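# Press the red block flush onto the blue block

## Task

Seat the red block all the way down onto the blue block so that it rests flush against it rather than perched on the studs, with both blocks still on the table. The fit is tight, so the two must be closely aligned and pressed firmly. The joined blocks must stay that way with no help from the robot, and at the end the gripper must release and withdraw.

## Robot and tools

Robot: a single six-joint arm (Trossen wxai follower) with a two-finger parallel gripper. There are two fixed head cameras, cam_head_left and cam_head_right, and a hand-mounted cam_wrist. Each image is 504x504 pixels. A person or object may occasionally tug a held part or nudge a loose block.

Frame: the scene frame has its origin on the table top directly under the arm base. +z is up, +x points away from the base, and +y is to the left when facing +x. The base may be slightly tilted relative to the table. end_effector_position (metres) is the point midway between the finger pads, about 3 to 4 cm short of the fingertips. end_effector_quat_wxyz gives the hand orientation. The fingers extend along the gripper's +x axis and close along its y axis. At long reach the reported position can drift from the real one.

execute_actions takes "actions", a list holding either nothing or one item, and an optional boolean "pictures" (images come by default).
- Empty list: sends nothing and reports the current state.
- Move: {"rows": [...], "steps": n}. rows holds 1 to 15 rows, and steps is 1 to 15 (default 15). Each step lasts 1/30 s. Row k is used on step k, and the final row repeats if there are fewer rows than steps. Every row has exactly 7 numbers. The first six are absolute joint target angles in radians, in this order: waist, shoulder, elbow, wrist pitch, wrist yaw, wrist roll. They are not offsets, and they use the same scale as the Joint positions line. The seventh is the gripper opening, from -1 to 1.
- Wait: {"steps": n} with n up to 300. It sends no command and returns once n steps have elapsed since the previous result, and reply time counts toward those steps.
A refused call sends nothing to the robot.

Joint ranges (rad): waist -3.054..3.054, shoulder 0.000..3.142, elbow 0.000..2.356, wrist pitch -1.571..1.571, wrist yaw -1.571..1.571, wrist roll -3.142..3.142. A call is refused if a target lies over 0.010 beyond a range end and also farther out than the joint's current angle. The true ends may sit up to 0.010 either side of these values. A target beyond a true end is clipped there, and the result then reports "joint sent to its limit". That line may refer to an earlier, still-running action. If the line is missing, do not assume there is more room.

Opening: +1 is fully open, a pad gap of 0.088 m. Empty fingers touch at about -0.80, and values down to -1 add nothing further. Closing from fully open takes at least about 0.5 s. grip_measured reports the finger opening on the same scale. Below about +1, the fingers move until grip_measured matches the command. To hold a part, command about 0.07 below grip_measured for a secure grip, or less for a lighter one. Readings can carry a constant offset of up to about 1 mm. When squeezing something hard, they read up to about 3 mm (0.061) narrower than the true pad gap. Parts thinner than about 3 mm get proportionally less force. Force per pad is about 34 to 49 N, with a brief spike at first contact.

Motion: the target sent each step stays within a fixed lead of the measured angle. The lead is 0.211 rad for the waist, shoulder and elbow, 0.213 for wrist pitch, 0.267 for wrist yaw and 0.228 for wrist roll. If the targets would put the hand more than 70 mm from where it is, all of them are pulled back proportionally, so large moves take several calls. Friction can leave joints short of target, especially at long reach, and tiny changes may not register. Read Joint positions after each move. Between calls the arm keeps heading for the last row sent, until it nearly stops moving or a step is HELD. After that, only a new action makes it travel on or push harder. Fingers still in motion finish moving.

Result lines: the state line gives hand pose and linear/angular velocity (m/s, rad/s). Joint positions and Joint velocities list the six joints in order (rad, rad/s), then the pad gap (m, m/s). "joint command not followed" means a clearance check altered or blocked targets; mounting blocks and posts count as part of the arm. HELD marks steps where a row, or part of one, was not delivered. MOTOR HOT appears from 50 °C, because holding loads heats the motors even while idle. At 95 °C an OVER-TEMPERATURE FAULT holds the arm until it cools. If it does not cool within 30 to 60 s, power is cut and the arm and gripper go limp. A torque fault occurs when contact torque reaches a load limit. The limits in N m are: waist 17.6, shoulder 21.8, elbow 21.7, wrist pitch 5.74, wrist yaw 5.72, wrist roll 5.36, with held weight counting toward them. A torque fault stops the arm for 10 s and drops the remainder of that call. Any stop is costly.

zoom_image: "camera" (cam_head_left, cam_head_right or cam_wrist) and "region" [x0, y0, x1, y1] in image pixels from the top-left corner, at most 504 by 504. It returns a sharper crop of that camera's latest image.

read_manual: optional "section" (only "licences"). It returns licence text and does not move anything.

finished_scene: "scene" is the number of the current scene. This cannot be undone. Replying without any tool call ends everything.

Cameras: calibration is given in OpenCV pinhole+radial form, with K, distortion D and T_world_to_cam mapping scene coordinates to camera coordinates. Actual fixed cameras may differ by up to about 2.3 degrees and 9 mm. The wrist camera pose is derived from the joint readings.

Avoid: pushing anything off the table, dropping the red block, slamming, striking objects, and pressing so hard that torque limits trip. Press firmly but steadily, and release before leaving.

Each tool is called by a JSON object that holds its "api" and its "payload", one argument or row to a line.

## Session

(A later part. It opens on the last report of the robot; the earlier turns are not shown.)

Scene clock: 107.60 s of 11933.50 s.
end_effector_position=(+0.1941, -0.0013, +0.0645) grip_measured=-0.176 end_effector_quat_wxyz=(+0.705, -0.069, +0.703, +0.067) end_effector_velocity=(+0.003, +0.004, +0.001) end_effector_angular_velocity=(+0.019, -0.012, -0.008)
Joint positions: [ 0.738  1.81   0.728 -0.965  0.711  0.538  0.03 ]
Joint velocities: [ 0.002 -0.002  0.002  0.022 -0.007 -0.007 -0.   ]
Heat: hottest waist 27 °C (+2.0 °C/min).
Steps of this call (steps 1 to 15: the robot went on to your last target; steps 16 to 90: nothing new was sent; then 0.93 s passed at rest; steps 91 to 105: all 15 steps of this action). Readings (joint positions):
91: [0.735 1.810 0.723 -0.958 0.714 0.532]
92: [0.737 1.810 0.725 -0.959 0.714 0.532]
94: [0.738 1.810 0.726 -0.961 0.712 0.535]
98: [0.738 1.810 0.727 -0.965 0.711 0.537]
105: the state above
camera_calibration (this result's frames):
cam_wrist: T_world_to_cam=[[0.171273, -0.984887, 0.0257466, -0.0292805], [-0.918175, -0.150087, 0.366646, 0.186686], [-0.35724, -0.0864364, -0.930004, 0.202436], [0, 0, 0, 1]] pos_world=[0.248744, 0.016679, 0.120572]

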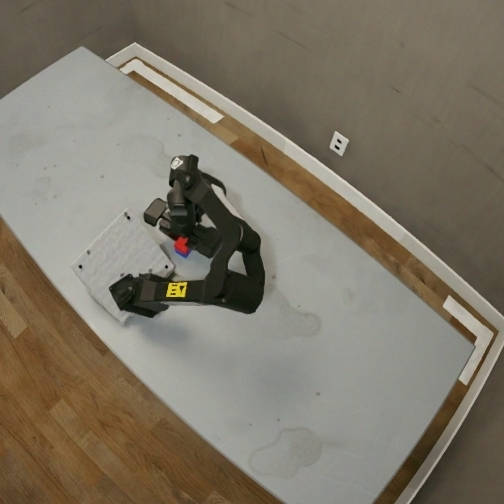

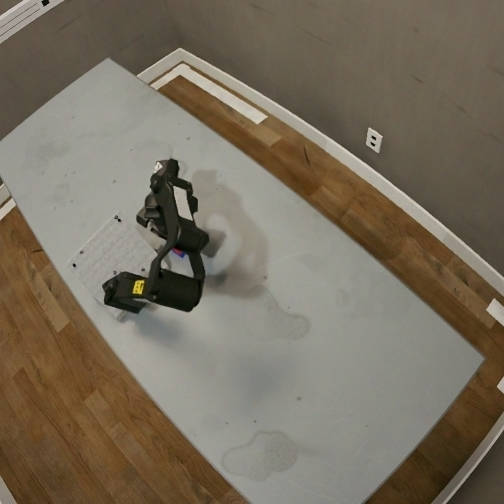

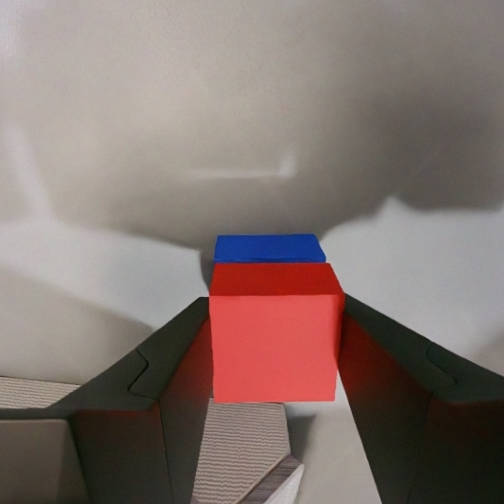

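{"api": "execute_actions", "payload": {
  "actions": [
    {"rows":[[0.742,1.81,0.741,-0.964,0.701,0.528,-0.3]]}
  ]
}}

{"api": "zoom_image", "payload": {
  "camera": "cam_wrist",
  "region": [180,190,380,330]
}}

Scene clock: 111.20 s of 11933.50 s.
end_effector_position=(+0.1935, -0.0006, +0.0646) grip_measured=-0.176 end_effector_quat_wxyz=(+0.703, -0.069, +0.704, +0.071) end_effector_velocity=(-0.002, -0.001, -0.000) end_effector_angular_velocity=(+0.002, +0.011, +0.025)
Joint positions: [ 0.738  1.81   0.728 -0.966  0.704  0.53   0.03 ]
Joint velocities: [-0.002 -0.002 -0.002 -0.007 -0.007 -0.022 -0.   ]
Heat: hottest waist 27 °C (+2.1 °C/min).
Steps of this call (steps 1 to 15: the robot went on to your last target; steps 16 to 90: nothing new was sent; then 0.10 s passed at rest; steps 91 to 105: all 15 steps of this action). Readings (joint positions):
91: [0.738 1.810 0.728 -0.966 0.709 0.538]
92: [0.738 1.810 0.728 -0.966 0.708 0.537]
94: [0.738 1.810 0.728 -0.966 0.706 0.534]
98: [0.738 1.810 0.728 -0.966 0.704 0.531]
105: the state above
camera_calibration (this result's frames):
cam_wrist: T_world_to_cam=[[0.178511, -0.98373, 0.0202384, -0.0295302], [-0.915463, -0.158513, 0.369865, 0.185491], [-0.36064, -0.0845524, -0.928865, 0.202936], [0, 0, 0, 1]] pos_world=[0.248269, 0.0175119, 0.120491]

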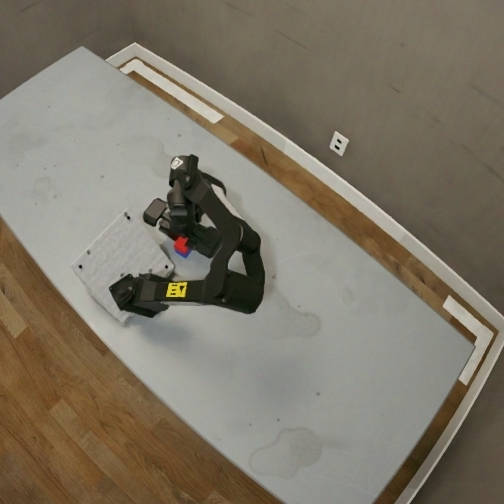

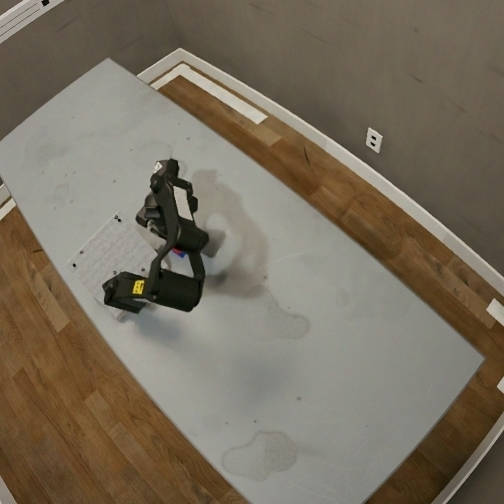

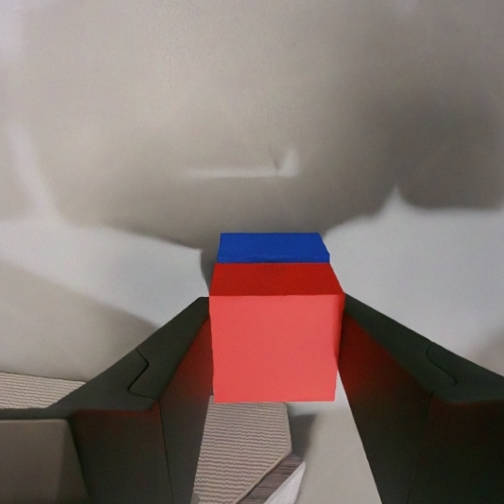

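Region (180, 190, 380, 330) of cam_wrist's 504x504 image, scaled by 2.520, with more detail than that image has; it fills the top 353 rows of this view, and the rest is white.

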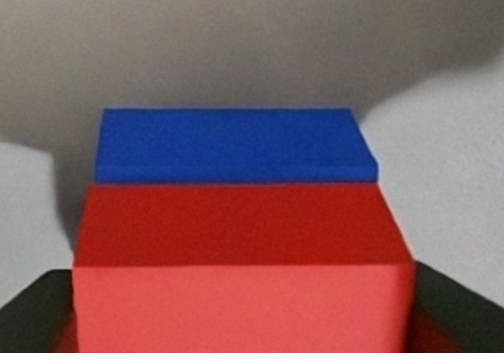

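{"api": "execute_actions", "payload": {
  "actions": [
    {"rows":[[0.742,1.81,0.741,-0.962,0.7115,0.528,-0.3]]}
  ]
}}

{"api": "zoom_image", "payload": {
  "camera": "cam_wrist",
  "region": [180,190,380,330]
}}

Scene clock: 114.60 s of 11933.50 s.
end_effector_position=(+0.1968, +0.0002, +0.0663) grip_measured=-0.176 end_effector_quat_wxyz=(+0.707, -0.067, +0.700, +0.070) end_effector_velocity=(-0.001, -0.001, -0.000) end_effector_angular_velocity=(+0.004, +0.012, +0.004)
Joint positions: [ 0.74   1.81   0.736 -0.961  0.709  0.529  0.03 ]
Joint velocities: [-0.007 -0.002  0.002 -0.007 -0.007 -0.007 -0.   ]
Heat: hottest waist 27 °C (+1.0 °C/min).
Steps of this call (steps 1 to 15: the robot went on to your last target; steps 16 to 87: nothing new was sent; steps 88 to 102: all 15 steps of this action). Readings (joint positions):
88: [0.740 1.810 0.731 -0.961 0.699 0.529]
89: [0.740 1.810 0.735 -0.960 0.704 0.529]
91: [0.740 1.810 0.736 -0.961 0.706 0.529]
95: [0.740 1.810 0.736 -0.961 0.708 0.529]
102: the state above
camera_calibration (this result's frames):
cam_wrist: T_world_to_cam=[[0.173351, -0.984665, 0.0196076, -0.0282836], [-0.920412, -0.154891, 0.358957, 0.189717], [-0.350416, -0.0802727, -0.933148, 0.203987], [0, 0, 0, 1]] pos_world=[0.251001, 0.0179101, 0.122804]

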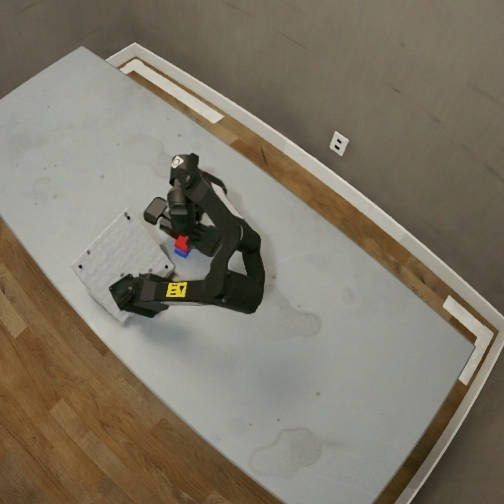

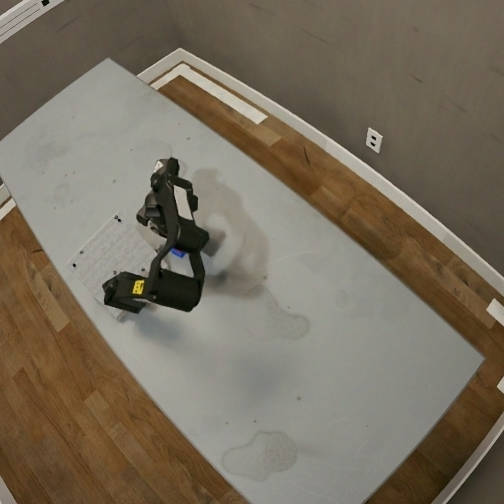

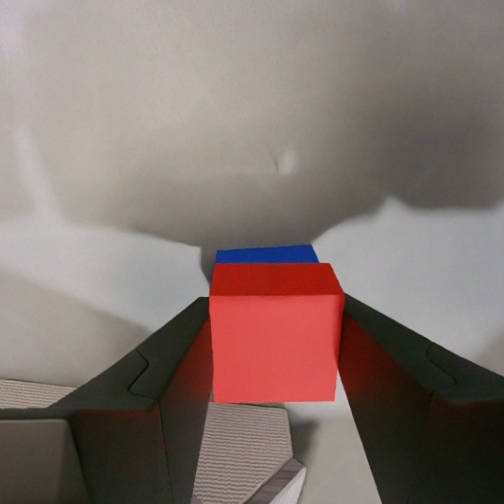

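Region (180, 190, 380, 330) of cam_wrist's 504x504 image, scaled by 2.520, with more detail than that image has; it fills the top 353 rows of this view, and the rest is white.

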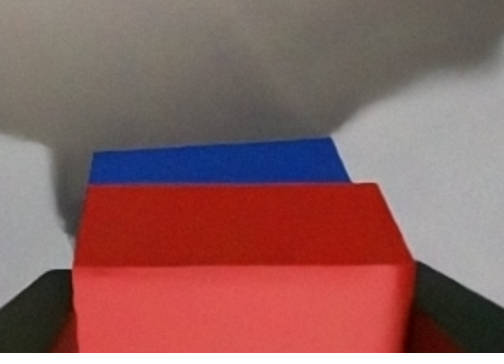

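{"api": "execute_actions", "payload": {
  "actions": [
    {"rows":[[0.754,1.805,0.717,-0.979,0.699,0.481,-0.3]]}
  ]
}}

{"api": "zoom_image", "payload": {
  "camera": "cam_wrist",
  "region": [180,190,380,330]
}}

Scene clock: 120.53 s of 11933.50 s.
end_effector_position=(+0.1913, -0.0002, +0.0660) grip_measured=-0.176 end_effector_quat_wxyz=(+0.700, -0.094, +0.702, +0.092) end_effector_velocity=(-0.001, -0.002, -0.000) end_effector_angular_velocity=(-0.009, +0.001, -0.004)
Joint positions: [ 0.75   1.81   0.727 -0.977  0.702  0.484  0.03 ]
Joint velocities: [-0.002 -0.002 -0.002 -0.007  0.007  0.007  0.   ]
Heat: hottest waist 27 °C (+1.0 °C/min).
Steps of this call (steps 1 to 15: the robot went on to your last target; steps 16 to 160: nothing new was sent; then 0.10 s passed at rest; steps 161 to 175: all 15 steps of this action). Readings (joint positions):
161: [0.741 1.810 0.736 -0.963 0.711 0.520]
162: [0.744 1.810 0.735 -0.967 0.709 0.508]
164: [0.748 1.810 0.731 -0.973 0.705 0.495]
168: [0.750 1.810 0.727 -0.976 0.703 0.486]
175: the state above
camera_calibration (this result's frames):
cam_wrist: T_world_to_cam=[[0.240867, -0.970236, 0.0250095, -0.0410185], [-0.903612, -0.214774, 0.370618, 0.180679], [-0.354215, -0.111869, -0.928449, 0.202162], [0, 0, 0, 1]] pos_world=[0.244752, 0.021623, 0.12176]

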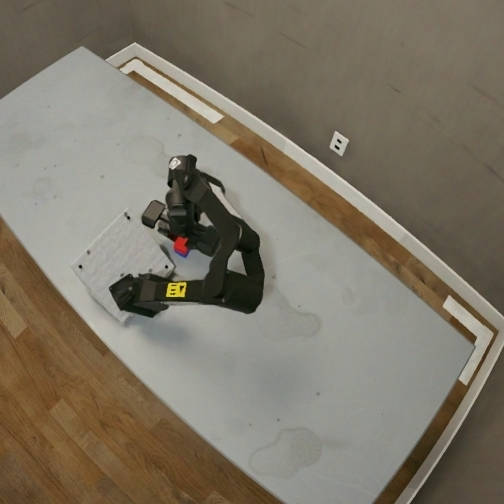

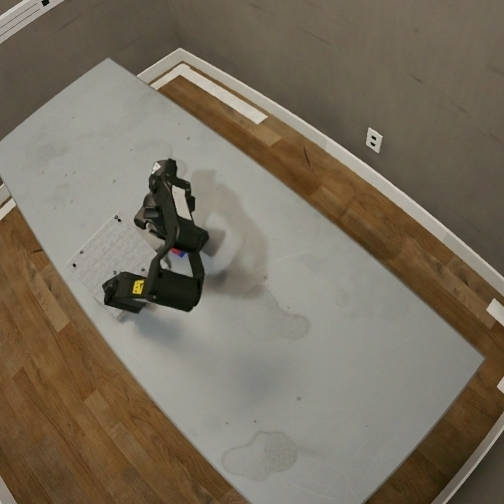

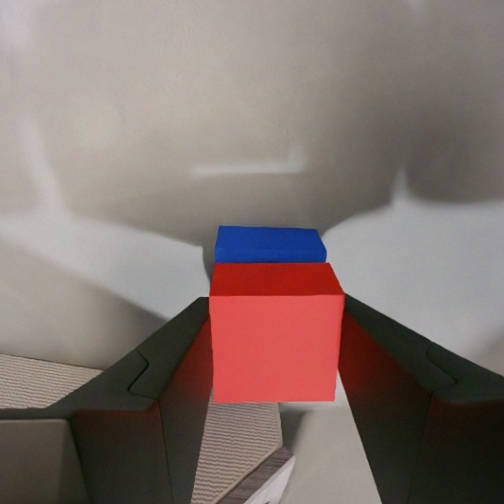

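Region (180, 190, 380, 330) of cam_wrist's 504x504 image, scaled by 2.520, with more detail than that image has; it fills the top 353 rows of this view, and the rest is white.

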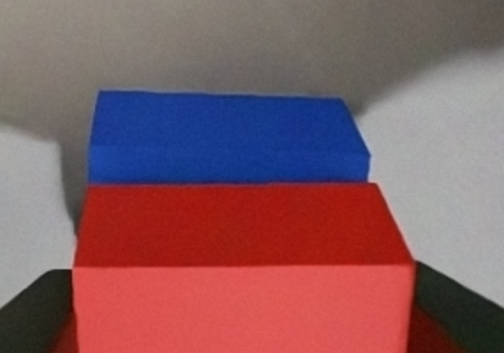

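{"api": "execute_actions", "payload": {
  "actions": [
    {"rows":[[0.751,1.81,0.727,-0.963,0.702,0.514,-0.3]]}
  ]
}}

{"api": "zoom_image", "payload": {
  "camera": "cam_wrist",
  "region": [180,190,380,330]
}}

Scene clock: 124.47 s of 11933.50 s.
end_effector_position=(+0.1858, +0.0003, +0.0644) grip_measured=-0.176 end_effector_quat_wxyz=(+0.694, -0.085, +0.709, +0.088) end_effector_velocity=(-0.041, -0.004, +0.004) end_effector_angular_velocity=(+0.033, +0.204, +0.125)
Joint positions: [ 0.751  1.81   0.717 -0.983  0.685  0.512  0.03 ]
Joint velocities: [ 0.012 -0.007  0.002 -0.183 -0.168 -0.007 -0.   ]
Heat: hottest waist 27 °C (+1.0 °C/min).
Steps of this call (steps 1 to 15: the robot went on to your last target; steps 16 to 90: nothing new was sent; then 0.43 s passed at rest; steps 91 to 105: all 15 steps of this action). Readings (joint positions):
91: [0.751 1.810 0.717 -0.978 0.697 0.487]
92: [0.751 1.810 0.717 -0.975 0.697 0.495]
94: [0.751 1.810 0.717 -0.969 0.698 0.504]
98: [0.751 1.810 0.717 -0.966 0.699 0.510]
105: the state above
camera_calibration (this result's frames):
cam_wrist: T_world_to_cam=[[0.223758, -0.97451, 0.0161958, -0.0354143], [-0.899871, -0.20018, 0.387506, 0.174618], [-0.374387, -0.101282, -0.921725, 0.202105], [0, 0, 0, 1]] pos_world=[0.240724, 0.020913, 0.119193]

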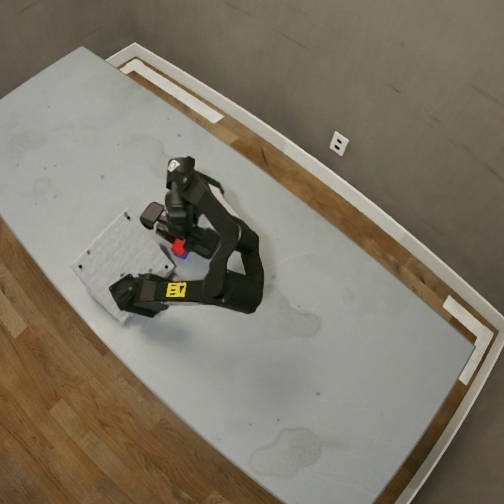

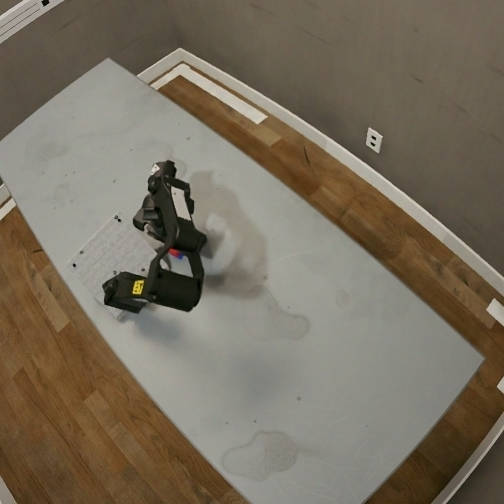

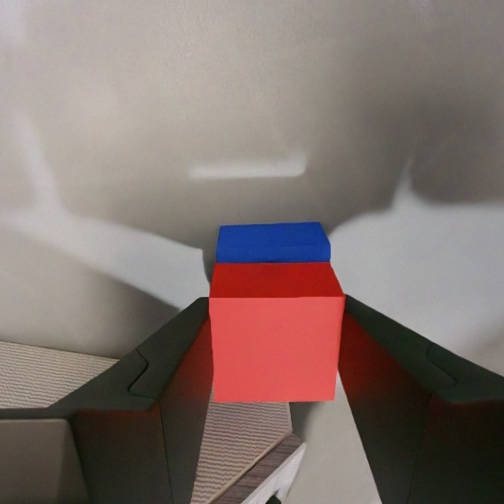

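Region (180, 190, 380, 330) of cam_wrist's 504x504 image, scaled by 2.520, with more detail than that image has; it fills the top 353 rows of this view, and the rest is white.

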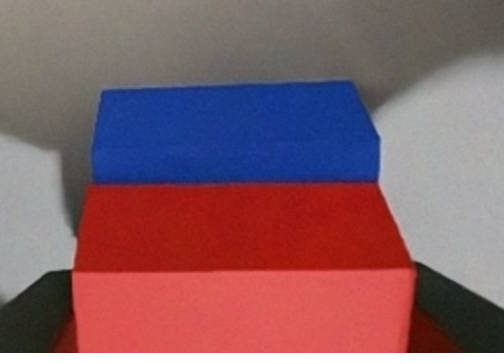

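{"api": "execute_actions", "payload": {
  "actions": []
}}

{"api": "zoom_image", "payload": {
  "camera": "cam_wrist",
  "region": [180,190,380,330]
}}

Scene clock: 126.97 s of 11933.50 s.
end_effector_position=(+0.1916, +0.0016, +0.0652) grip_measured=-0.176 end_effector_quat_wxyz=(+0.704, -0.079, +0.701, +0.082) end_effector_velocity=(-0.000, -0.003, +0.000) end_effector_angular_velocity=(-0.007, -0.002, +0.007)
Joint positions: [ 0.751  1.81   0.722 -0.962  0.7    0.512  0.03 ]
Joint velocities: [-0.002 -0.007 -0.002 -0.007  0.007 -0.007 -0.   ]
Heat: hottest waist 27 °C (+1.0 °C/min).
Steps of this call (steps 1 to 30: the robot went on to your last target; steps 31 to 75: nothing new was sent). Readings (joint positions):
1: [0.752 1.810 0.717 -0.985 0.683 0.512]
2: [0.752 1.810 0.717 -0.985 0.683 0.512]
4: [0.752 1.810 0.717 -0.985 0.683 0.512]
8: [0.752 1.810 0.719 -0.960 0.698 0.512]
75: the state above
The arm was judged still, so your last target was given up. Only a new action makes it travel on or press farther. Fingers that are still opening or closing keep moving.
camera_calibration (this result's frames):
cam_wrist: T_world_to_cam=[[0.206912, -0.978165, 0.0195023, -0.0324881], [-0.912418, -0.185734, 0.364686, 0.183662], [-0.353101, -0.0932521, -0.930926, 0.201715], [0, 0, 0, 1]] pos_world=[0.245524, 0.0211438, 0.121436]

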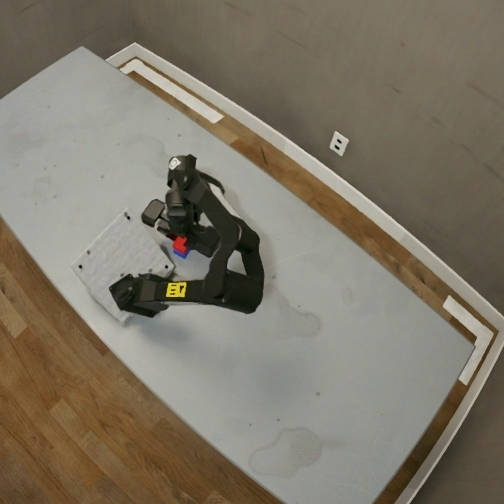

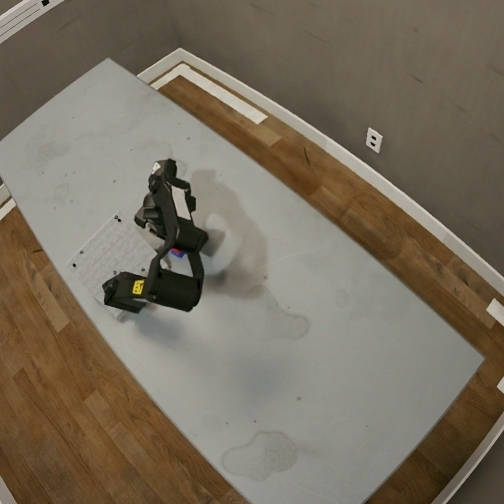

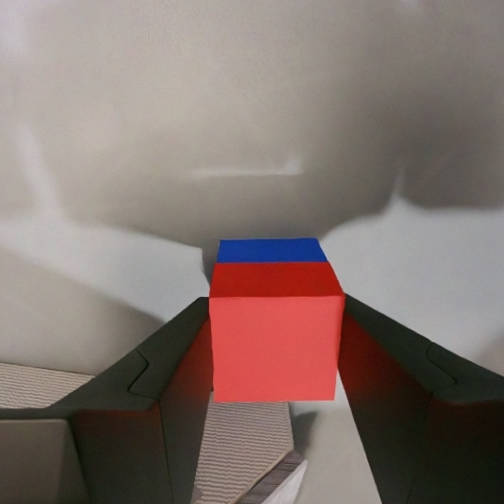

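Region (180, 190, 380, 330) of cam_wrist's 504x504 image, scaled by 2.520, with more detail than that image has; it fills the top 353 rows of this view, and the rest is white.

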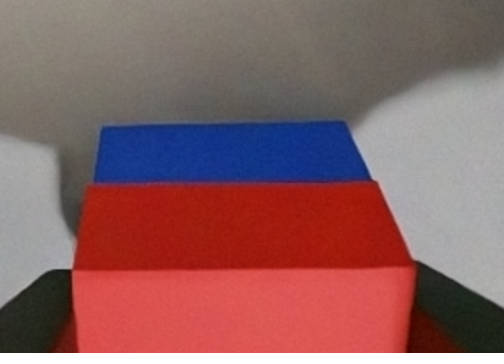

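{"api": "execute_actions", "payload": {
  "actions": [
    {"rows":[[0.751,1.81,0.722,-0.975,0.696,0.498,-0.3]],"steps":10}
  ]
}}

{"api": "zoom_image", "payload": {
  "camera": "cam_wrist",
  "region": [180,190,380,330]
}}

Scene clock: 131.77 s of 11933.50 s.
end_effector_position=(+0.1842, -0.0005, +0.0645) grip_measured=-0.176 end_effector_quat_wxyz=(+0.690, -0.090, +0.712, +0.093) end_effector_velocity=(-0.028, +0.002, -0.006) end_effector_angular_velocity=(-0.005, +0.056, +0.101)
Joint positions: [ 0.75   1.81   0.718 -0.993  0.68   0.503  0.03 ]
Joint velocities: [ 0.037 -0.002 -0.066 -0.022 -0.051 -0.022  0.   ]
Heat: hottest waist 27 °C (+1.0 °C/min).
Steps of this call (steps 1 to 90: nothing new was sent; then 1.47 s passed at rest; steps 91 to 100: all 10 steps of this action). Readings (joint positions):
91: [0.751 1.810 0.722 -0.963 0.700 0.511]
92: [0.751 1.810 0.722 -0.966 0.700 0.509]
94: [0.751 1.810 0.722 -0.970 0.700 0.504]
98: [0.751 1.810 0.722 -0.976 0.696 0.501]
100: the state above
camera_calibration (this result's frames):
cam_wrist: T_world_to_cam=[[0.237214, -0.971345, 0.0147971, -0.0382456], [-0.893184, -0.212086, 0.396538, 0.171125], [-0.382036, -0.107281, -0.917899, 0.202658], [0, 0, 0, 1]] pos_world=[0.239341, 0.0208848, 0.118728]

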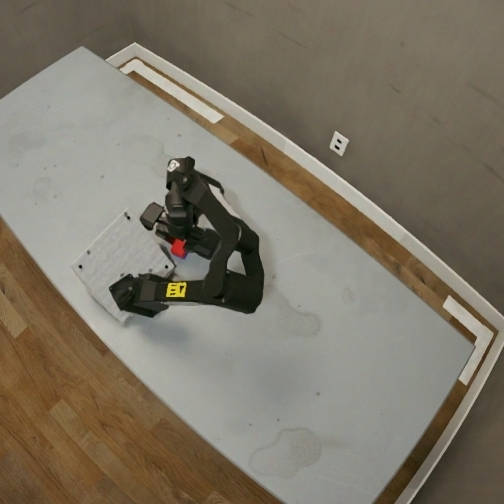

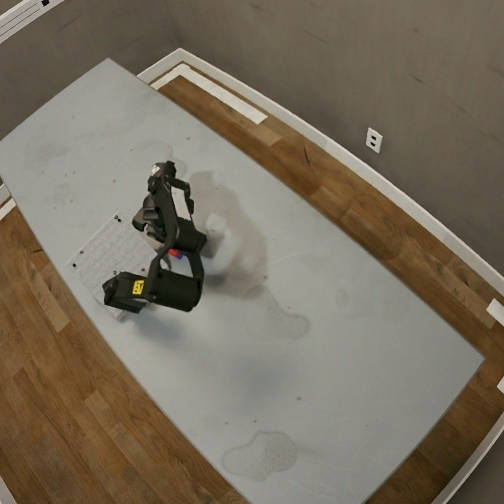

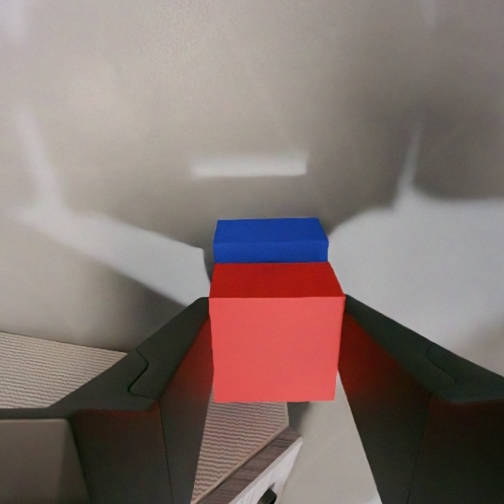

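Region (180, 190, 380, 330) of cam_wrist's 504x504 image, scaled by 2.520, with more detail than that image has; it fills the top 353 rows of this view, and the rest is white.

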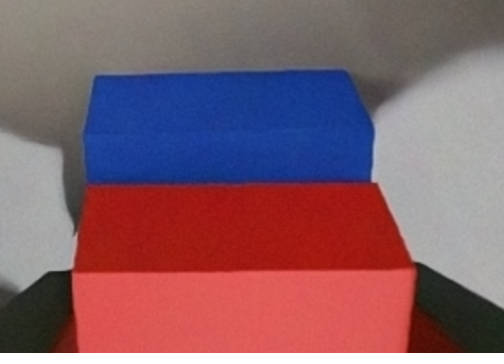

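{"api": "execute_actions", "payload": {
  "actions": [
    {"rows":[[0.751,1.81,0.722,-0.975,0.696,0.498,0.35],[0.751,1.81,0.722,-0.975,0.696,0.498,0.35],[0.751,1.81,0.722,-0.975,0.696,0.498,0.35],[0.751,1.81,0.722,-0.975,0.696,0.498,0.35],[0.751,1.81,0.722,-0.975,0.696,0.498,0.35],[0.727,1.816,0.685,-0.925,0.712,0.47,0.35],[0.703,1.822,0.66,-0.877,0.725,0.44,0.35]]}
  ],
  "pictures": false
}}

{"api": "execute_actions", "payload": {
  "actions": [
    {"rows":[[0.703,1.822,0.66,-0.877,0.725,0.44,0.1],[0.703,1.822,0.66,-0.877,0.725,0.44,0.05],[0.703,1.822,0.66,-0.877,0.725,0.44,0],[0.703,1.822,0.66,-0.877,0.725,0.44,-0.05],[0.703,1.822,0.66,-0.877,0.725,0.44,-0.1],[0.703,1.822,0.66,-0.877,0.725,0.44,-0.15],[0.703,1.822,0.66,-0.877,0.725,0.44,-0.22],[0.703,1.822,0.66,-0.877,0.725,0.44,-0.22],[0.703,1.822,0.66,-0.877,0.725,0.44,-0.22],[0.703,1.822,0.66,-0.877,0.725,0.44,-0.22],[0.703,1.822,0.66,-0.877,0.725,0.44,-0.22],[0.703,1.822,0.66,-0.877,0.725,0.44,0.6]]}
  ]
}}

Scene clock: 141.97 s of 11933.50 s.
end_effector_position=(+0.1885, +0.0005, +0.0646) grip_measured=+0.345 end_effector_quat_wxyz=(+0.698, -0.087, +0.705, +0.089) end_effector_velocity=(-0.003, +0.000, -0.000) end_effector_angular_velocity=(-0.001, +0.010, +0.017)
Joint positions: [ 0.75   1.81   0.719 -0.974  0.694  0.5    0.056]
Joint velocities: [ 0.002  0.002 -0.002 -0.007 -0.007 -0.007  0.001]
Heat: hottest waist 27 °C (+1.0 °C/min).
A step of this action was HELD (marked below), so the robot has no last target. The arm can still carry out the HELD step.
Steps of this call (steps 1 to 30: the robot went on to your last target; steps 31 to 90: nothing new was sent; then 6.70 s passed at rest; steps 91 to 105: all 15 steps of this action). Readings (joint positions):
91: [0.750 1.810 0.719 -0.974 0.694 0.500]
92: [0.750 1.810 0.719 -0.974 0.694 0.500]
94: [0.750 1.810 0.719 -0.974 0.694 0.500]
96: [0.750 1.810 0.719 -0.974 0.694 0.500] HELD
97: [0.750 1.810 0.719 -0.974 0.694 0.500] HELD
98: [0.750 1.810 0.719 -0.974 0.694 0.500] HELD
99: [0.750 1.810 0.719 -0.974 0.694 0.500] HELD
100: [0.750 1.810 0.719 -0.974 0.694 0.500] HELD
101: [0.750 1.810 0.719 -0.974 0.694 0.500] HELD
102: [0.750 1.810 0.719 -0.974 0.694 0.500] HELD
103: [0.750 1.810 0.719 -0.974 0.694 0.500] HELD
104: [0.750 1.810 0.719 -0.974 0.694 0.500] HELD
105: the state above HELD
joint command not followed: on one or more control steps a check withheld the commanded joint targets, and the robot was not sent them on those steps. On the call's last step the targets were still withheld.
cause: the commanded joint targets would bring two parts of the arm too close to each other (joints 1 (waist) to 6 (wrist roll) lie between them); next, command targets that bring no two parts of the arm closer together.

Scene clock: 142.47 s of 11933.50 s.
end_effector_position=(+0.1885, +0.0005, +0.0646) grip_measured=+0.251 end_effector_quat_wxyz=(+0.698, -0.087, +0.705, +0.089) end_effector_velocity=(-0.002, -0.001, -0.000) end_effector_angular_velocity=(+0.002, +0.011, +0.025)
Joint positions: [ 0.75   1.81   0.719 -0.974  0.694  0.5    0.051]
Joint velocities: [-0.002 -0.002 -0.002 -0.007 -0.007 -0.022  0.175]
Heat: hottest waist 27 °C (+1.0 °C/min).
A step of this action was HELD (marked below), so the robot has no last target. The arm can still carry out the HELD step.
Steps of this call (steps 1 to 15: all 15 steps of this action). Readings (joint positions):
1: [0.750 1.810 0.719 -0.974 0.694 0.500] HELD
2: [0.750 1.810 0.719 -0.974 0.694 0.500] HELD
3: [0.750 1.810 0.719 -0.974 0.694 0.500] HELD
4: [0.750 1.810 0.719 -0.974 0.694 0.500] HELD
5: [0.750 1.810 0.719 -0.974 0.694 0.500] HELD
6: [0.750 1.810 0.719 -0.974 0.694 0.500] HELD
7: [0.750 1.810 0.719 -0.974 0.694 0.500] HELD
8: [0.750 1.810 0.719 -0.974 0.694 0.500] HELD
9: [0.750 1.810 0.719 -0.974 0.694 0.500] HELD
10: [0.750 1.810 0.719 -0.974 0.694 0.500] HELD
11: [0.750 1.810 0.719 -0.974 0.694 0.500] HELD
12: [0.750 1.810 0.719 -0.974 0.694 0.500] HELD
13: [0.750 1.810 0.719 -0.974 0.694 0.500] HELD
14: [0.750 1.810 0.719 -0.974 0.694 0.500] HELD
15: the state above HELD
joint command not followed: on one or more control steps a check withheld the commanded joint targets, and the robot was not sent them on those steps. On the call's last step the targets were still withheld.
cause: the commanded joint targets would bring two parts of the arm too close to each other (joints 1 (waist) to 6 (wrist roll) lie between them); next, command targets that bring no two parts of the arm closer together.
camera_calibration (this result's frames):
cam_wrist: T_world_to_cam=[[0.227569, -0.97356, 0.019817, -0.0368321], [-0.903518, -0.20352, 0.377141, 0.178355], [-0.363137, -0.103731, -0.925944, 0.20147], [0, 0, 0, 1]] pos_world=[0.24269, 0.0213393, 0.120014]

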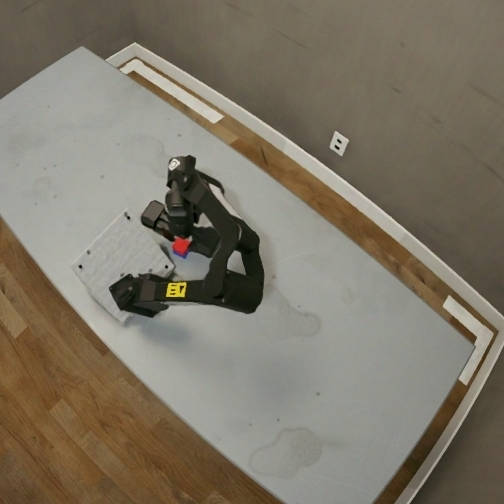

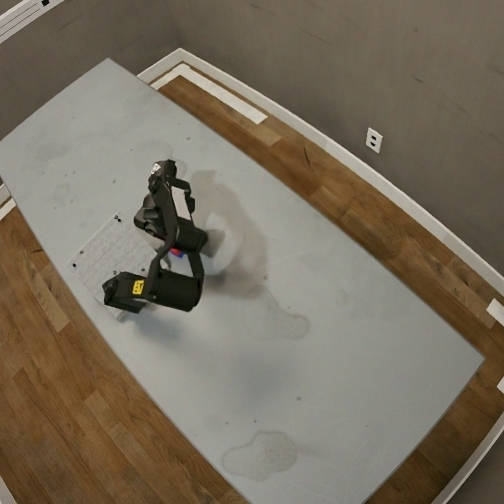

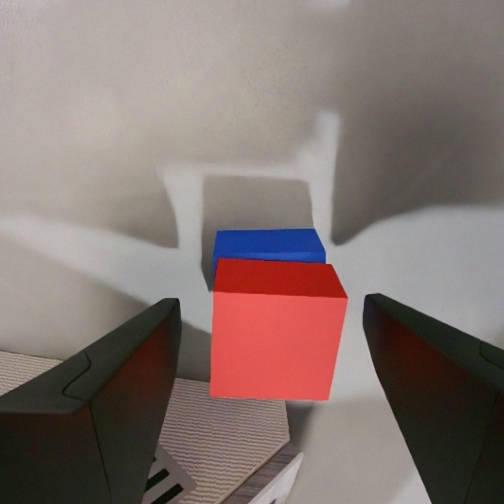

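{"api": "execute_actions", "payload": {
  "actions": [
    {"rows":[[0.751,1.81,0.722,-0.975,0.696,0.74,0.6],[0.751,1.81,0.722,-0.975,0.696,0.74,0.6],[0.751,1.81,0.722,-0.975,0.696,0.74,0.6],[0.751,1.81,0.722,-0.975,0.696,0.74,0.6],[0.727,1.816,0.685,-0.925,0.712,0.72,0.6],[0.698,1.822,0.66,-0.872,0.727,0.7,0.6]]}
  ],
  "pictures": false
}}

{"api": "execute_actions", "payload": {
  "actions": [
    {"rows":[[0.698,1.822,0.66,-0.872,0.727,0.7,0.2],[0.698,1.822,0.66,-0.872,0.727,0.7,0.2],[0.698,1.822,0.66,-0.872,0.727,0.7,0.2],[0.698,1.822,0.66,-0.872,0.727,0.7,0.1],[0.698,1.822,0.66,-0.872,0.727,0.7,0.05],[0.698,1.822,0.66,-0.872,0.727,0.7,0],[0.698,1.822,0.66,-0.872,0.727,0.7,-0.05],[0.698,1.822,0.66,-0.872,0.727,0.7,-0.1],[0.698,1.822,0.66,-0.872,0.727,0.7,-0.15],[0.698,1.822,0.66,-0.872,0.727,0.7,-0.28]]}
  ]
}}

Scene clock: 149.70 s of 11933.50 s.
end_effector_position=(+0.1885, -0.0009, +0.0484) grip_measured=+0.597 end_effector_quat_wxyz=(+0.706, +0.001, +0.709, -0.002) end_effector_velocity=(+0.007, +0.002, -0.003) end_effector_angular_velocity=(+0.009, -0.038, -0.097)
Joint positions: [ 0.7    1.815  0.671 -0.879  0.722  0.692  0.068]
Joint velocities: [-0.012 -0.002 -0.012  0.066  0.022  0.051 -0.   ]
Heat: hottest waist 27 °C (+0.0 °C/min).
Steps of this call (steps 1 to 90: nothing new was sent; then 3.73 s passed at rest; steps 91 to 105: all 15 steps of this action). Readings (joint positions):
91: [0.750 1.810 0.719 -0.974 0.694 0.502]
92: [0.750 1.810 0.719 -0.974 0.694 0.511]
94: [0.750 1.810 0.719 -0.974 0.694 0.542]
98: [0.734 1.810 0.707 -0.935 0.704 0.626]
105: the state above

Scene clock: 150.20 s of 11933.50 s.
end_effector_position=(+0.1892, -0.0007, +0.0482) grip_measured=-0.176 end_effector_quat_wxyz=(+0.707, +0.004, +0.707, -0.005) end_effector_velocity=(-0.001, +0.000, -0.001) end_effector_angular_velocity=(+0.009, +0.002, -0.014)
Joint positions: [ 0.699  1.815  0.67  -0.874  0.724  0.698  0.03 ]
Joint velocities: [-0.002 -0.007 -0.007  0.007 -0.007  0.007 -0.   ]
Heat: hottest waist 27 °C (+0.0 °C/min).
Steps of this call (steps 1 to 15: all 15 steps of this action). Readings (joint positions):
1: [0.700 1.815 0.671 -0.877 0.723 0.694]
2: [0.700 1.815 0.671 -0.876 0.723 0.695]
4: [0.699 1.815 0.670 -0.875 0.724 0.696]
8: [0.699 1.815 0.670 -0.874 0.724 0.697]
15: the state above
camera_calibration (this result's frames):
cam_wrist: T_world_to_cam=[[-0.0321121, -0.999201, 0.0238016, 0.0111599], [-0.928324, 0.0386422, 0.36976, 0.190135], [-0.370384, -0.0102219, -0.928822, 0.187999], [0, 0, 0, 1]] pos_world=[0.246497, 0.0057254, 0.104047]

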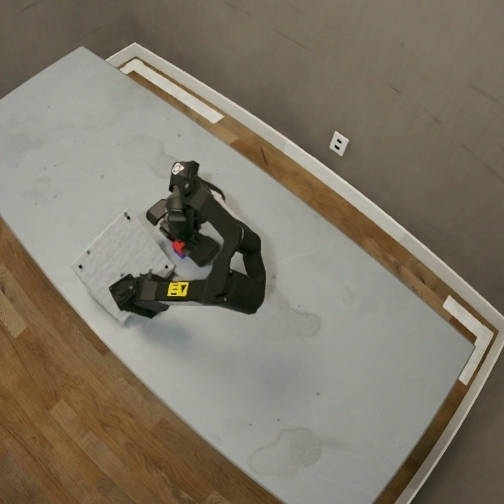

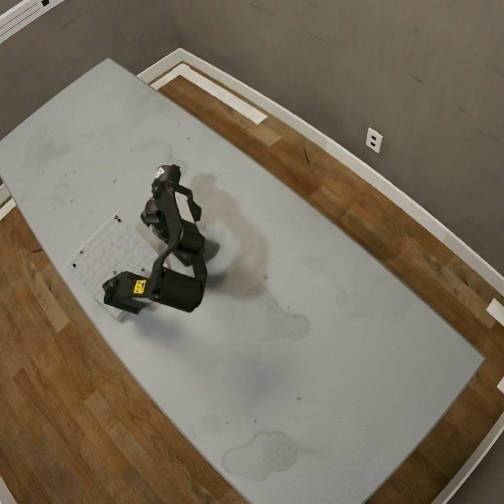

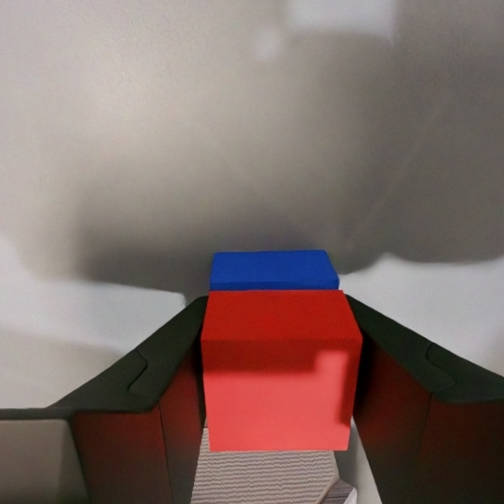

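{"api": "execute_actions", "payload": {
  "actions": [
    {"rows":[[0.725,1.81,0.71,-0.93,0.71,0.72,-0.28],[0.725,1.81,0.71,-0.93,0.71,0.72,-0.28],[0.75,1.8,0.75,-0.99,0.70,0.75,-0.28],[0.75,1.8,0.75,-0.99,0.70,0.75,-0.28],[0.75,1.8,0.75,-0.99,0.70,0.75,-0.28],[0.75,1.8,0.75,-0.99,0.70,0.75,-0.28],[0.69,1.76,0.78,-1,0.715,0.76,-0.28],[0.63,1.72,0.81,-1.01,0.73,0.76,-0.28],[0.57,1.68,0.84,-1.02,0.745,0.76,-0.28],[0.51,1.64,0.87,-1.03,0.76,0.76,-0.28],[0.45,1.6,0.9,-1.04,0.775,0.76,-0.28],[0.39,1.56,0.93,-1.05,0.79,0.76,-0.28],[0.33,1.52,0.96,-1.07,0.805,0.76,-0.28],[0.27,1.48,0.98,-1.08,0.82,0.76,-0.28],[0.225,1.44,1.0,-1.09,0.83,0.76,-0.28]]}
  ],
  "pictures": false
}}

{"api": "execute_actions", "payload": {
  "actions": [
    {"rows":[[0.225,1.44,1.0,-1.09,0.83,0.76,-0.28],[0.225,1.44,1.0,-1.09,0.83,0.76,-0.28],[0.225,1.44,1.0,-1.09,0.83,0.76,-0.28],[0.225,1.44,1.0,-1.09,0.83,0.76,-0.28],[0.21,1.445,0.97,-1.05,0.83,0.76,-0.28],[0.21,1.445,0.97,-1.05,0.83,0.76,-0.28],[0.19,1.45,0.93,-0.99,0.83,0.76,-0.28],[0.19,1.45,0.93,-0.99,0.83,0.76,-0.28],[0.169,1.452,0.895,-0.94,0.83,0.76,-0.28]]}
  ],
  "pictures": false
}}

{"api": "execute_actions", "payload": {
  "actions": [
    {"steps":10}
  ]
}}

Scene clock: 161.87 s of 11933.50 s.
end_effector_position=(+0.2498, -0.1087, +0.0735) grip_measured=-0.176 end_effector_quat_wxyz=(+0.684, +0.195, +0.682, -0.171) end_effector_velocity=(+0.071, -0.581, +0.003) end_effector_angular_velocity=(-0.142, +0.060, -2.148)
Joint positions: [ 0.378  1.563  0.928 -1.05   0.791  0.757  0.03 ]
Joint velocities: [-1.546 -1.111  0.73  -0.33   0.344 -0.007  0.   ]
Heat: hottest waist 27 °C (+0.0 °C/min).
Steps of this call (steps 1 to 15: the robot went on to your last target; steps 16 to 90: nothing new was sent; then 8.17 s passed at rest; steps 91 to 105: all 15 steps of this action). Readings (joint positions):
91: [0.702 1.815 0.673 -0.882 0.724 0.702]
92: [0.707 1.815 0.678 -0.898 0.722 0.707]
94: [0.724 1.815 0.700 -0.945 0.712 0.727]
98: [0.719 1.793 0.745 -0.985 0.706 0.746]
105: the state above

Scene clock: 162.37 s of 11933.50 s.
end_effector_position=(+0.2428, -0.1627, +0.0503) grip_measured=-0.176 end_effector_quat_wxyz=(+0.650, +0.277, +0.650, -0.279) end_effector_velocity=(+0.012, +0.000, -0.004) end_effector_angular_velocity=(+0.004, -0.049, -0.064)
Joint positions: [ 0.171  1.448  0.906 -0.949  0.829  0.759  0.03 ]
Joint velocities: [-0.012 -0.002 -0.012  0.095 -0.007 -0.007 -0.   ]
Heat: hottest waist 27 °C (+0.0 °C/min).
Steps of this call (steps 1 to 15: all 15 steps of this action). Readings (joint positions):
1: [0.329 1.528 0.950 -1.061 0.804 0.757]
2: [0.288 1.498 0.968 -1.070 0.816 0.758]
4: [0.244 1.457 0.990 -1.079 0.828 0.759]
8: [0.211 1.445 0.969 -1.029 0.829 0.759]
15: the state above

Scene clock: 162.70 s of 11933.50 s.
end_effector_position=(+0.2435, -0.1627, +0.0498) grip_measured=-0.176 end_effector_quat_wxyz=(+0.650, +0.279, +0.648, -0.281) end_effector_velocity=(-0.005, +0.000, -0.001) end_effector_angular_velocity=(+0.008, +0.020, +0.019)
Joint positions: [ 0.169  1.448  0.904 -0.942  0.829  0.759  0.03 ]
Joint velocities: [-0.007 -0.002 -0.002 -0.022 -0.007 -0.007 -0.   ]
Heat: hottest waist 27 °C (+0.0 °C/min).
Steps of this call (steps 1 to 10: the robot went on to your last target). Readings (joint positions):
1: [0.170 1.448 0.906 -0.947 0.829 0.759]
2: [0.170 1.448 0.906 -0.945 0.829 0.759]
4: [0.170 1.448 0.905 -0.944 0.829 0.759]
8: [0.169 1.448 0.904 -0.943 0.829 0.759]
10: the state above
camera_calibration (this result's frames):
cam_wrist: T_world_to_cam=[[-0.740566, -0.671577, 0.0233819, 0.0768093], [-0.61885, 0.695157, 0.365762, 0.277872], [-0.261892, 0.256401, -0.930415, 0.225042], [0, 0, 0, 1]] pos_world=[0.28778, -0.199282, 0.105951]

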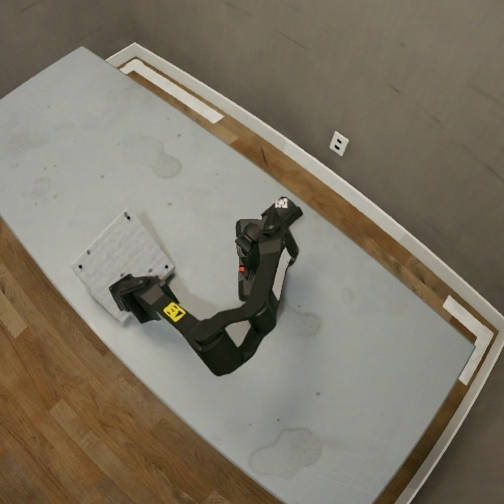

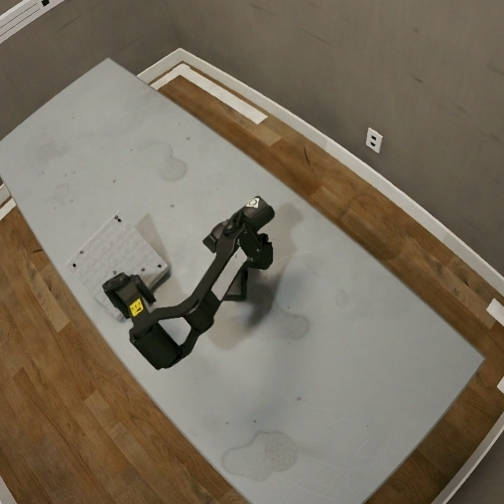

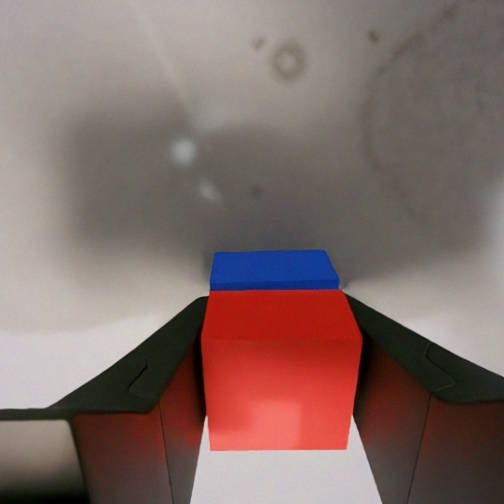

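Open, rotate 90°, squeeze.

{"api": "execute_actions", "payload": {
  "actions": [
    {"rows":[[0.169,1.452,0.895,-0.94,0.83,0.76,0.8],[0.169,1.452,0.895,-0.94,0.83,0.76,0.8],[0.169,1.452,0.895,-0.94,0.83,0.76,0.8],[0.169,1.452,0.895,-0.94,0.83,0.76,0.8],[0.169,1.452,0.895,-0.94,0.83,0.76,0.8],[0.169,1.452,0.895,-0.94,0.83,0.76,0.8],[0.162,1.452,0.882,-0.917,0.83,-0.822,0.8]]}
  ],
  "pictures": false
}}

{"api": "execute_actions", "payload": {
  "actions": [
    {"steps":30}
  ],
  "pictures": false
}}

{"api": "execute_actions", "payload": {
  "actions": [
    {"rows":[[0.162,1.452,0.882,-0.917,0.83,-0.822,0.1],[0.162,1.452,0.882,-0.917,0.83,-0.822,0.1],[0.162,1.452,0.882,-0.917,0.83,-0.822,0.1],[0.162,1.452,0.882,-0.917,0.83,-0.822,0.1],[0.162,1.452,0.882,-0.917,0.83,-0.822,0.1],[0.162,1.452,0.882,-0.917,0.83,-0.822,0.05],[0.162,1.452,0.882,-0.917,0.83,-0.822,0],[0.162,1.452,0.882,-0.917,0.83,-0.822,-0.05],[0.162,1.452,0.882,-0.917,0.83,-0.822,-0.1],[0.162,1.452,0.882,-0.917,0.83,-0.822,-0.15],[0.162,1.452,0.882,-0.917,0.83,-0.822,-0.22]]}
  ],
  "pictures": false
}}

{"api": "execute_actions", "payload": {
  "actions": [
    {"rows":[[0.162,1.452,0.882,-0.917,0.83,-0.822,0.3]],"steps":9}
  ]
}}

Scene clock: 174.60 s of 11933.50 s.
end_effector_position=(+0.2433, -0.1616, +0.0467) grip_measured=+0.793 end_effector_quat_wxyz=(+0.703, +0.090, +0.700, -0.092) end_effector_velocity=(-0.004, -0.000, -0.001) end_effector_angular_velocity=(-0.014, +0.017, +1.934)
Joint positions: [ 0.163  1.448  0.892 -0.92   0.829  0.19   0.078]
Joint velocities: [-0.002 -0.002 -0.007 -0.007  0.007 -1.927  0.003]
Heat: hottest waist 27 °C (+0.0 °C/min).
Steps of this call (steps 1 to 15: the robot went on to your last target; steps 16 to 90: nothing new was sent; then 8.40 s passed at rest; steps 91 to 105: all 15 steps of this action). Readings (joint positions):
91: [0.169 1.448 0.904 -0.942 0.829 0.759]
92: [0.169 1.448 0.904 -0.942 0.829 0.759]
94: [0.169 1.448 0.904 -0.942 0.829 0.759]
98: [0.167 1.448 0.900 -0.931 0.829 0.645]
105: the state above

Scene clock: 175.60 s of 11933.50 s.
end_effector_position=(+0.2432, -0.1615, +0.0466) grip_measured=+0.797 end_effector_quat_wxyz=(+0.658, -0.261, +0.657, +0.258) end_effector_velocity=(-0.004, +0.002, +0.000) end_effector_angular_velocity=(+0.008, +0.013, +0.040)
Joint positions: [ 0.163  1.448  0.891 -0.919  0.829 -0.819  0.078]
Joint velocities: [ 0.002 -0.002 -0.002 -0.022 -0.007 -0.022  0.   ]
Heat: hottest waist 27 °C (+0.0 °C/min).
Steps of this call (steps 1 to 30: the robot went on to your last target). Readings (joint positions):
1: [0.163 1.448 0.892 -0.920 0.829 0.125]
2: [0.163 1.448 0.892 -0.920 0.829 0.060]
4: [0.163 1.448 0.892 -0.919 0.829 -0.069]
8: [0.163 1.448 0.891 -0.919 0.829 -0.329]
30: the state above

Scene clock: 176.10 s of 11933.50 s.
end_effector_position=(+0.2433, -0.1615, +0.0466) grip_measured=-0.167 end_effector_quat_wxyz=(+0.658, -0.261, +0.657, +0.258) end_effector_velocity=(-0.002, +0.000, +0.000) end_effector_angular_velocity=(+0.007, +0.003, +0.008)
Joint positions: [ 0.163  1.448  0.891 -0.919  0.829 -0.82   0.031]
Joint velocities: [-0.002 -0.007 -0.002 -0.007 -0.007 -0.007 -0.   ]
Heat: hottest waist 27 °C (+0.0 °C/min).
Steps of this call (steps 1 to 15: all 15 steps of this action). Readings (joint positions):
1: [0.163 1.448 0.891 -0.919 0.829 -0.820]
2: [0.163 1.448 0.891 -0.919 0.829 -0.820]
4: [0.163 1.448 0.891 -0.919 0.829 -0.820]
8: [0.163 1.448 0.891 -0.919 0.829 -0.820]
15: the state above

Scene clock: 176.40 s of 11933.50 s.
end_effector_position=(+0.2431, -0.1615, +0.0465) grip_measured=+0.278 end_effector_quat_wxyz=(+0.658, -0.261, +0.657, +0.258) end_effector_velocity=(-0.004, +0.005, -0.002) end_effector_angular_velocity=(+0.023, +0.022, +0.014)
Joint positions: [ 0.163  1.448  0.891 -0.919  0.829 -0.82   0.053]
Joint velocities: [-0.002  0.007 -0.002 -0.022 -0.022  0.007  0.011]
Heat: hottest waist 27 °C (+0.0 °C/min).
Steps of this call (steps 1 to 9: all 9 steps of this action). Readings (joint positions):
1: [0.163 1.448 0.891 -0.919 0.829 -0.820]
2: [0.163 1.448 0.891 -0.919 0.829 -0.820]
4: [0.163 1.448 0.891 -0.919 0.829 -0.820]
8: [0.163 1.448 0.891 -0.919 0.829 -0.820]
9: the state above
camera_calibration (this result's frames):
cam_wrist: T_world_to_cam=[[0.668666, -0.743045, 0.0277294, -0.276959], [-0.697723, -0.614116, 0.368842, 0.0856016], [-0.257037, -0.26598, -0.929078, 0.135912], [0, 0, 0, 1]] pos_world=[0.279854, -0.117074, 0.102379]

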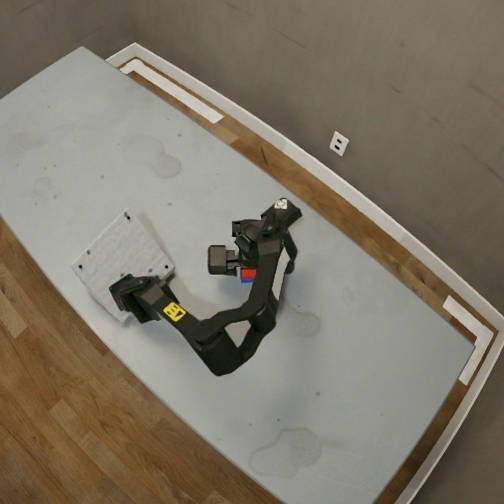

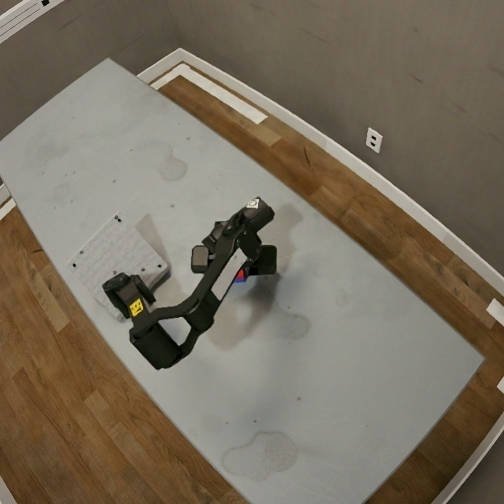

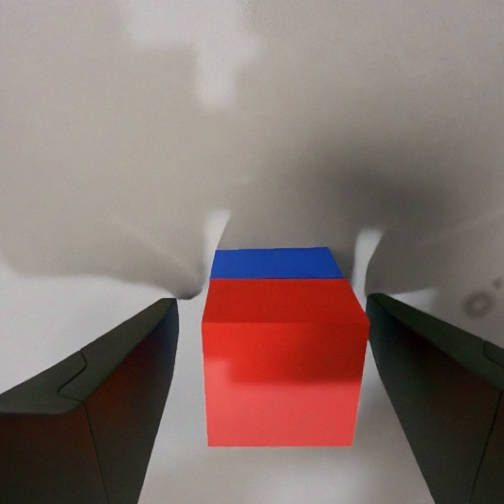

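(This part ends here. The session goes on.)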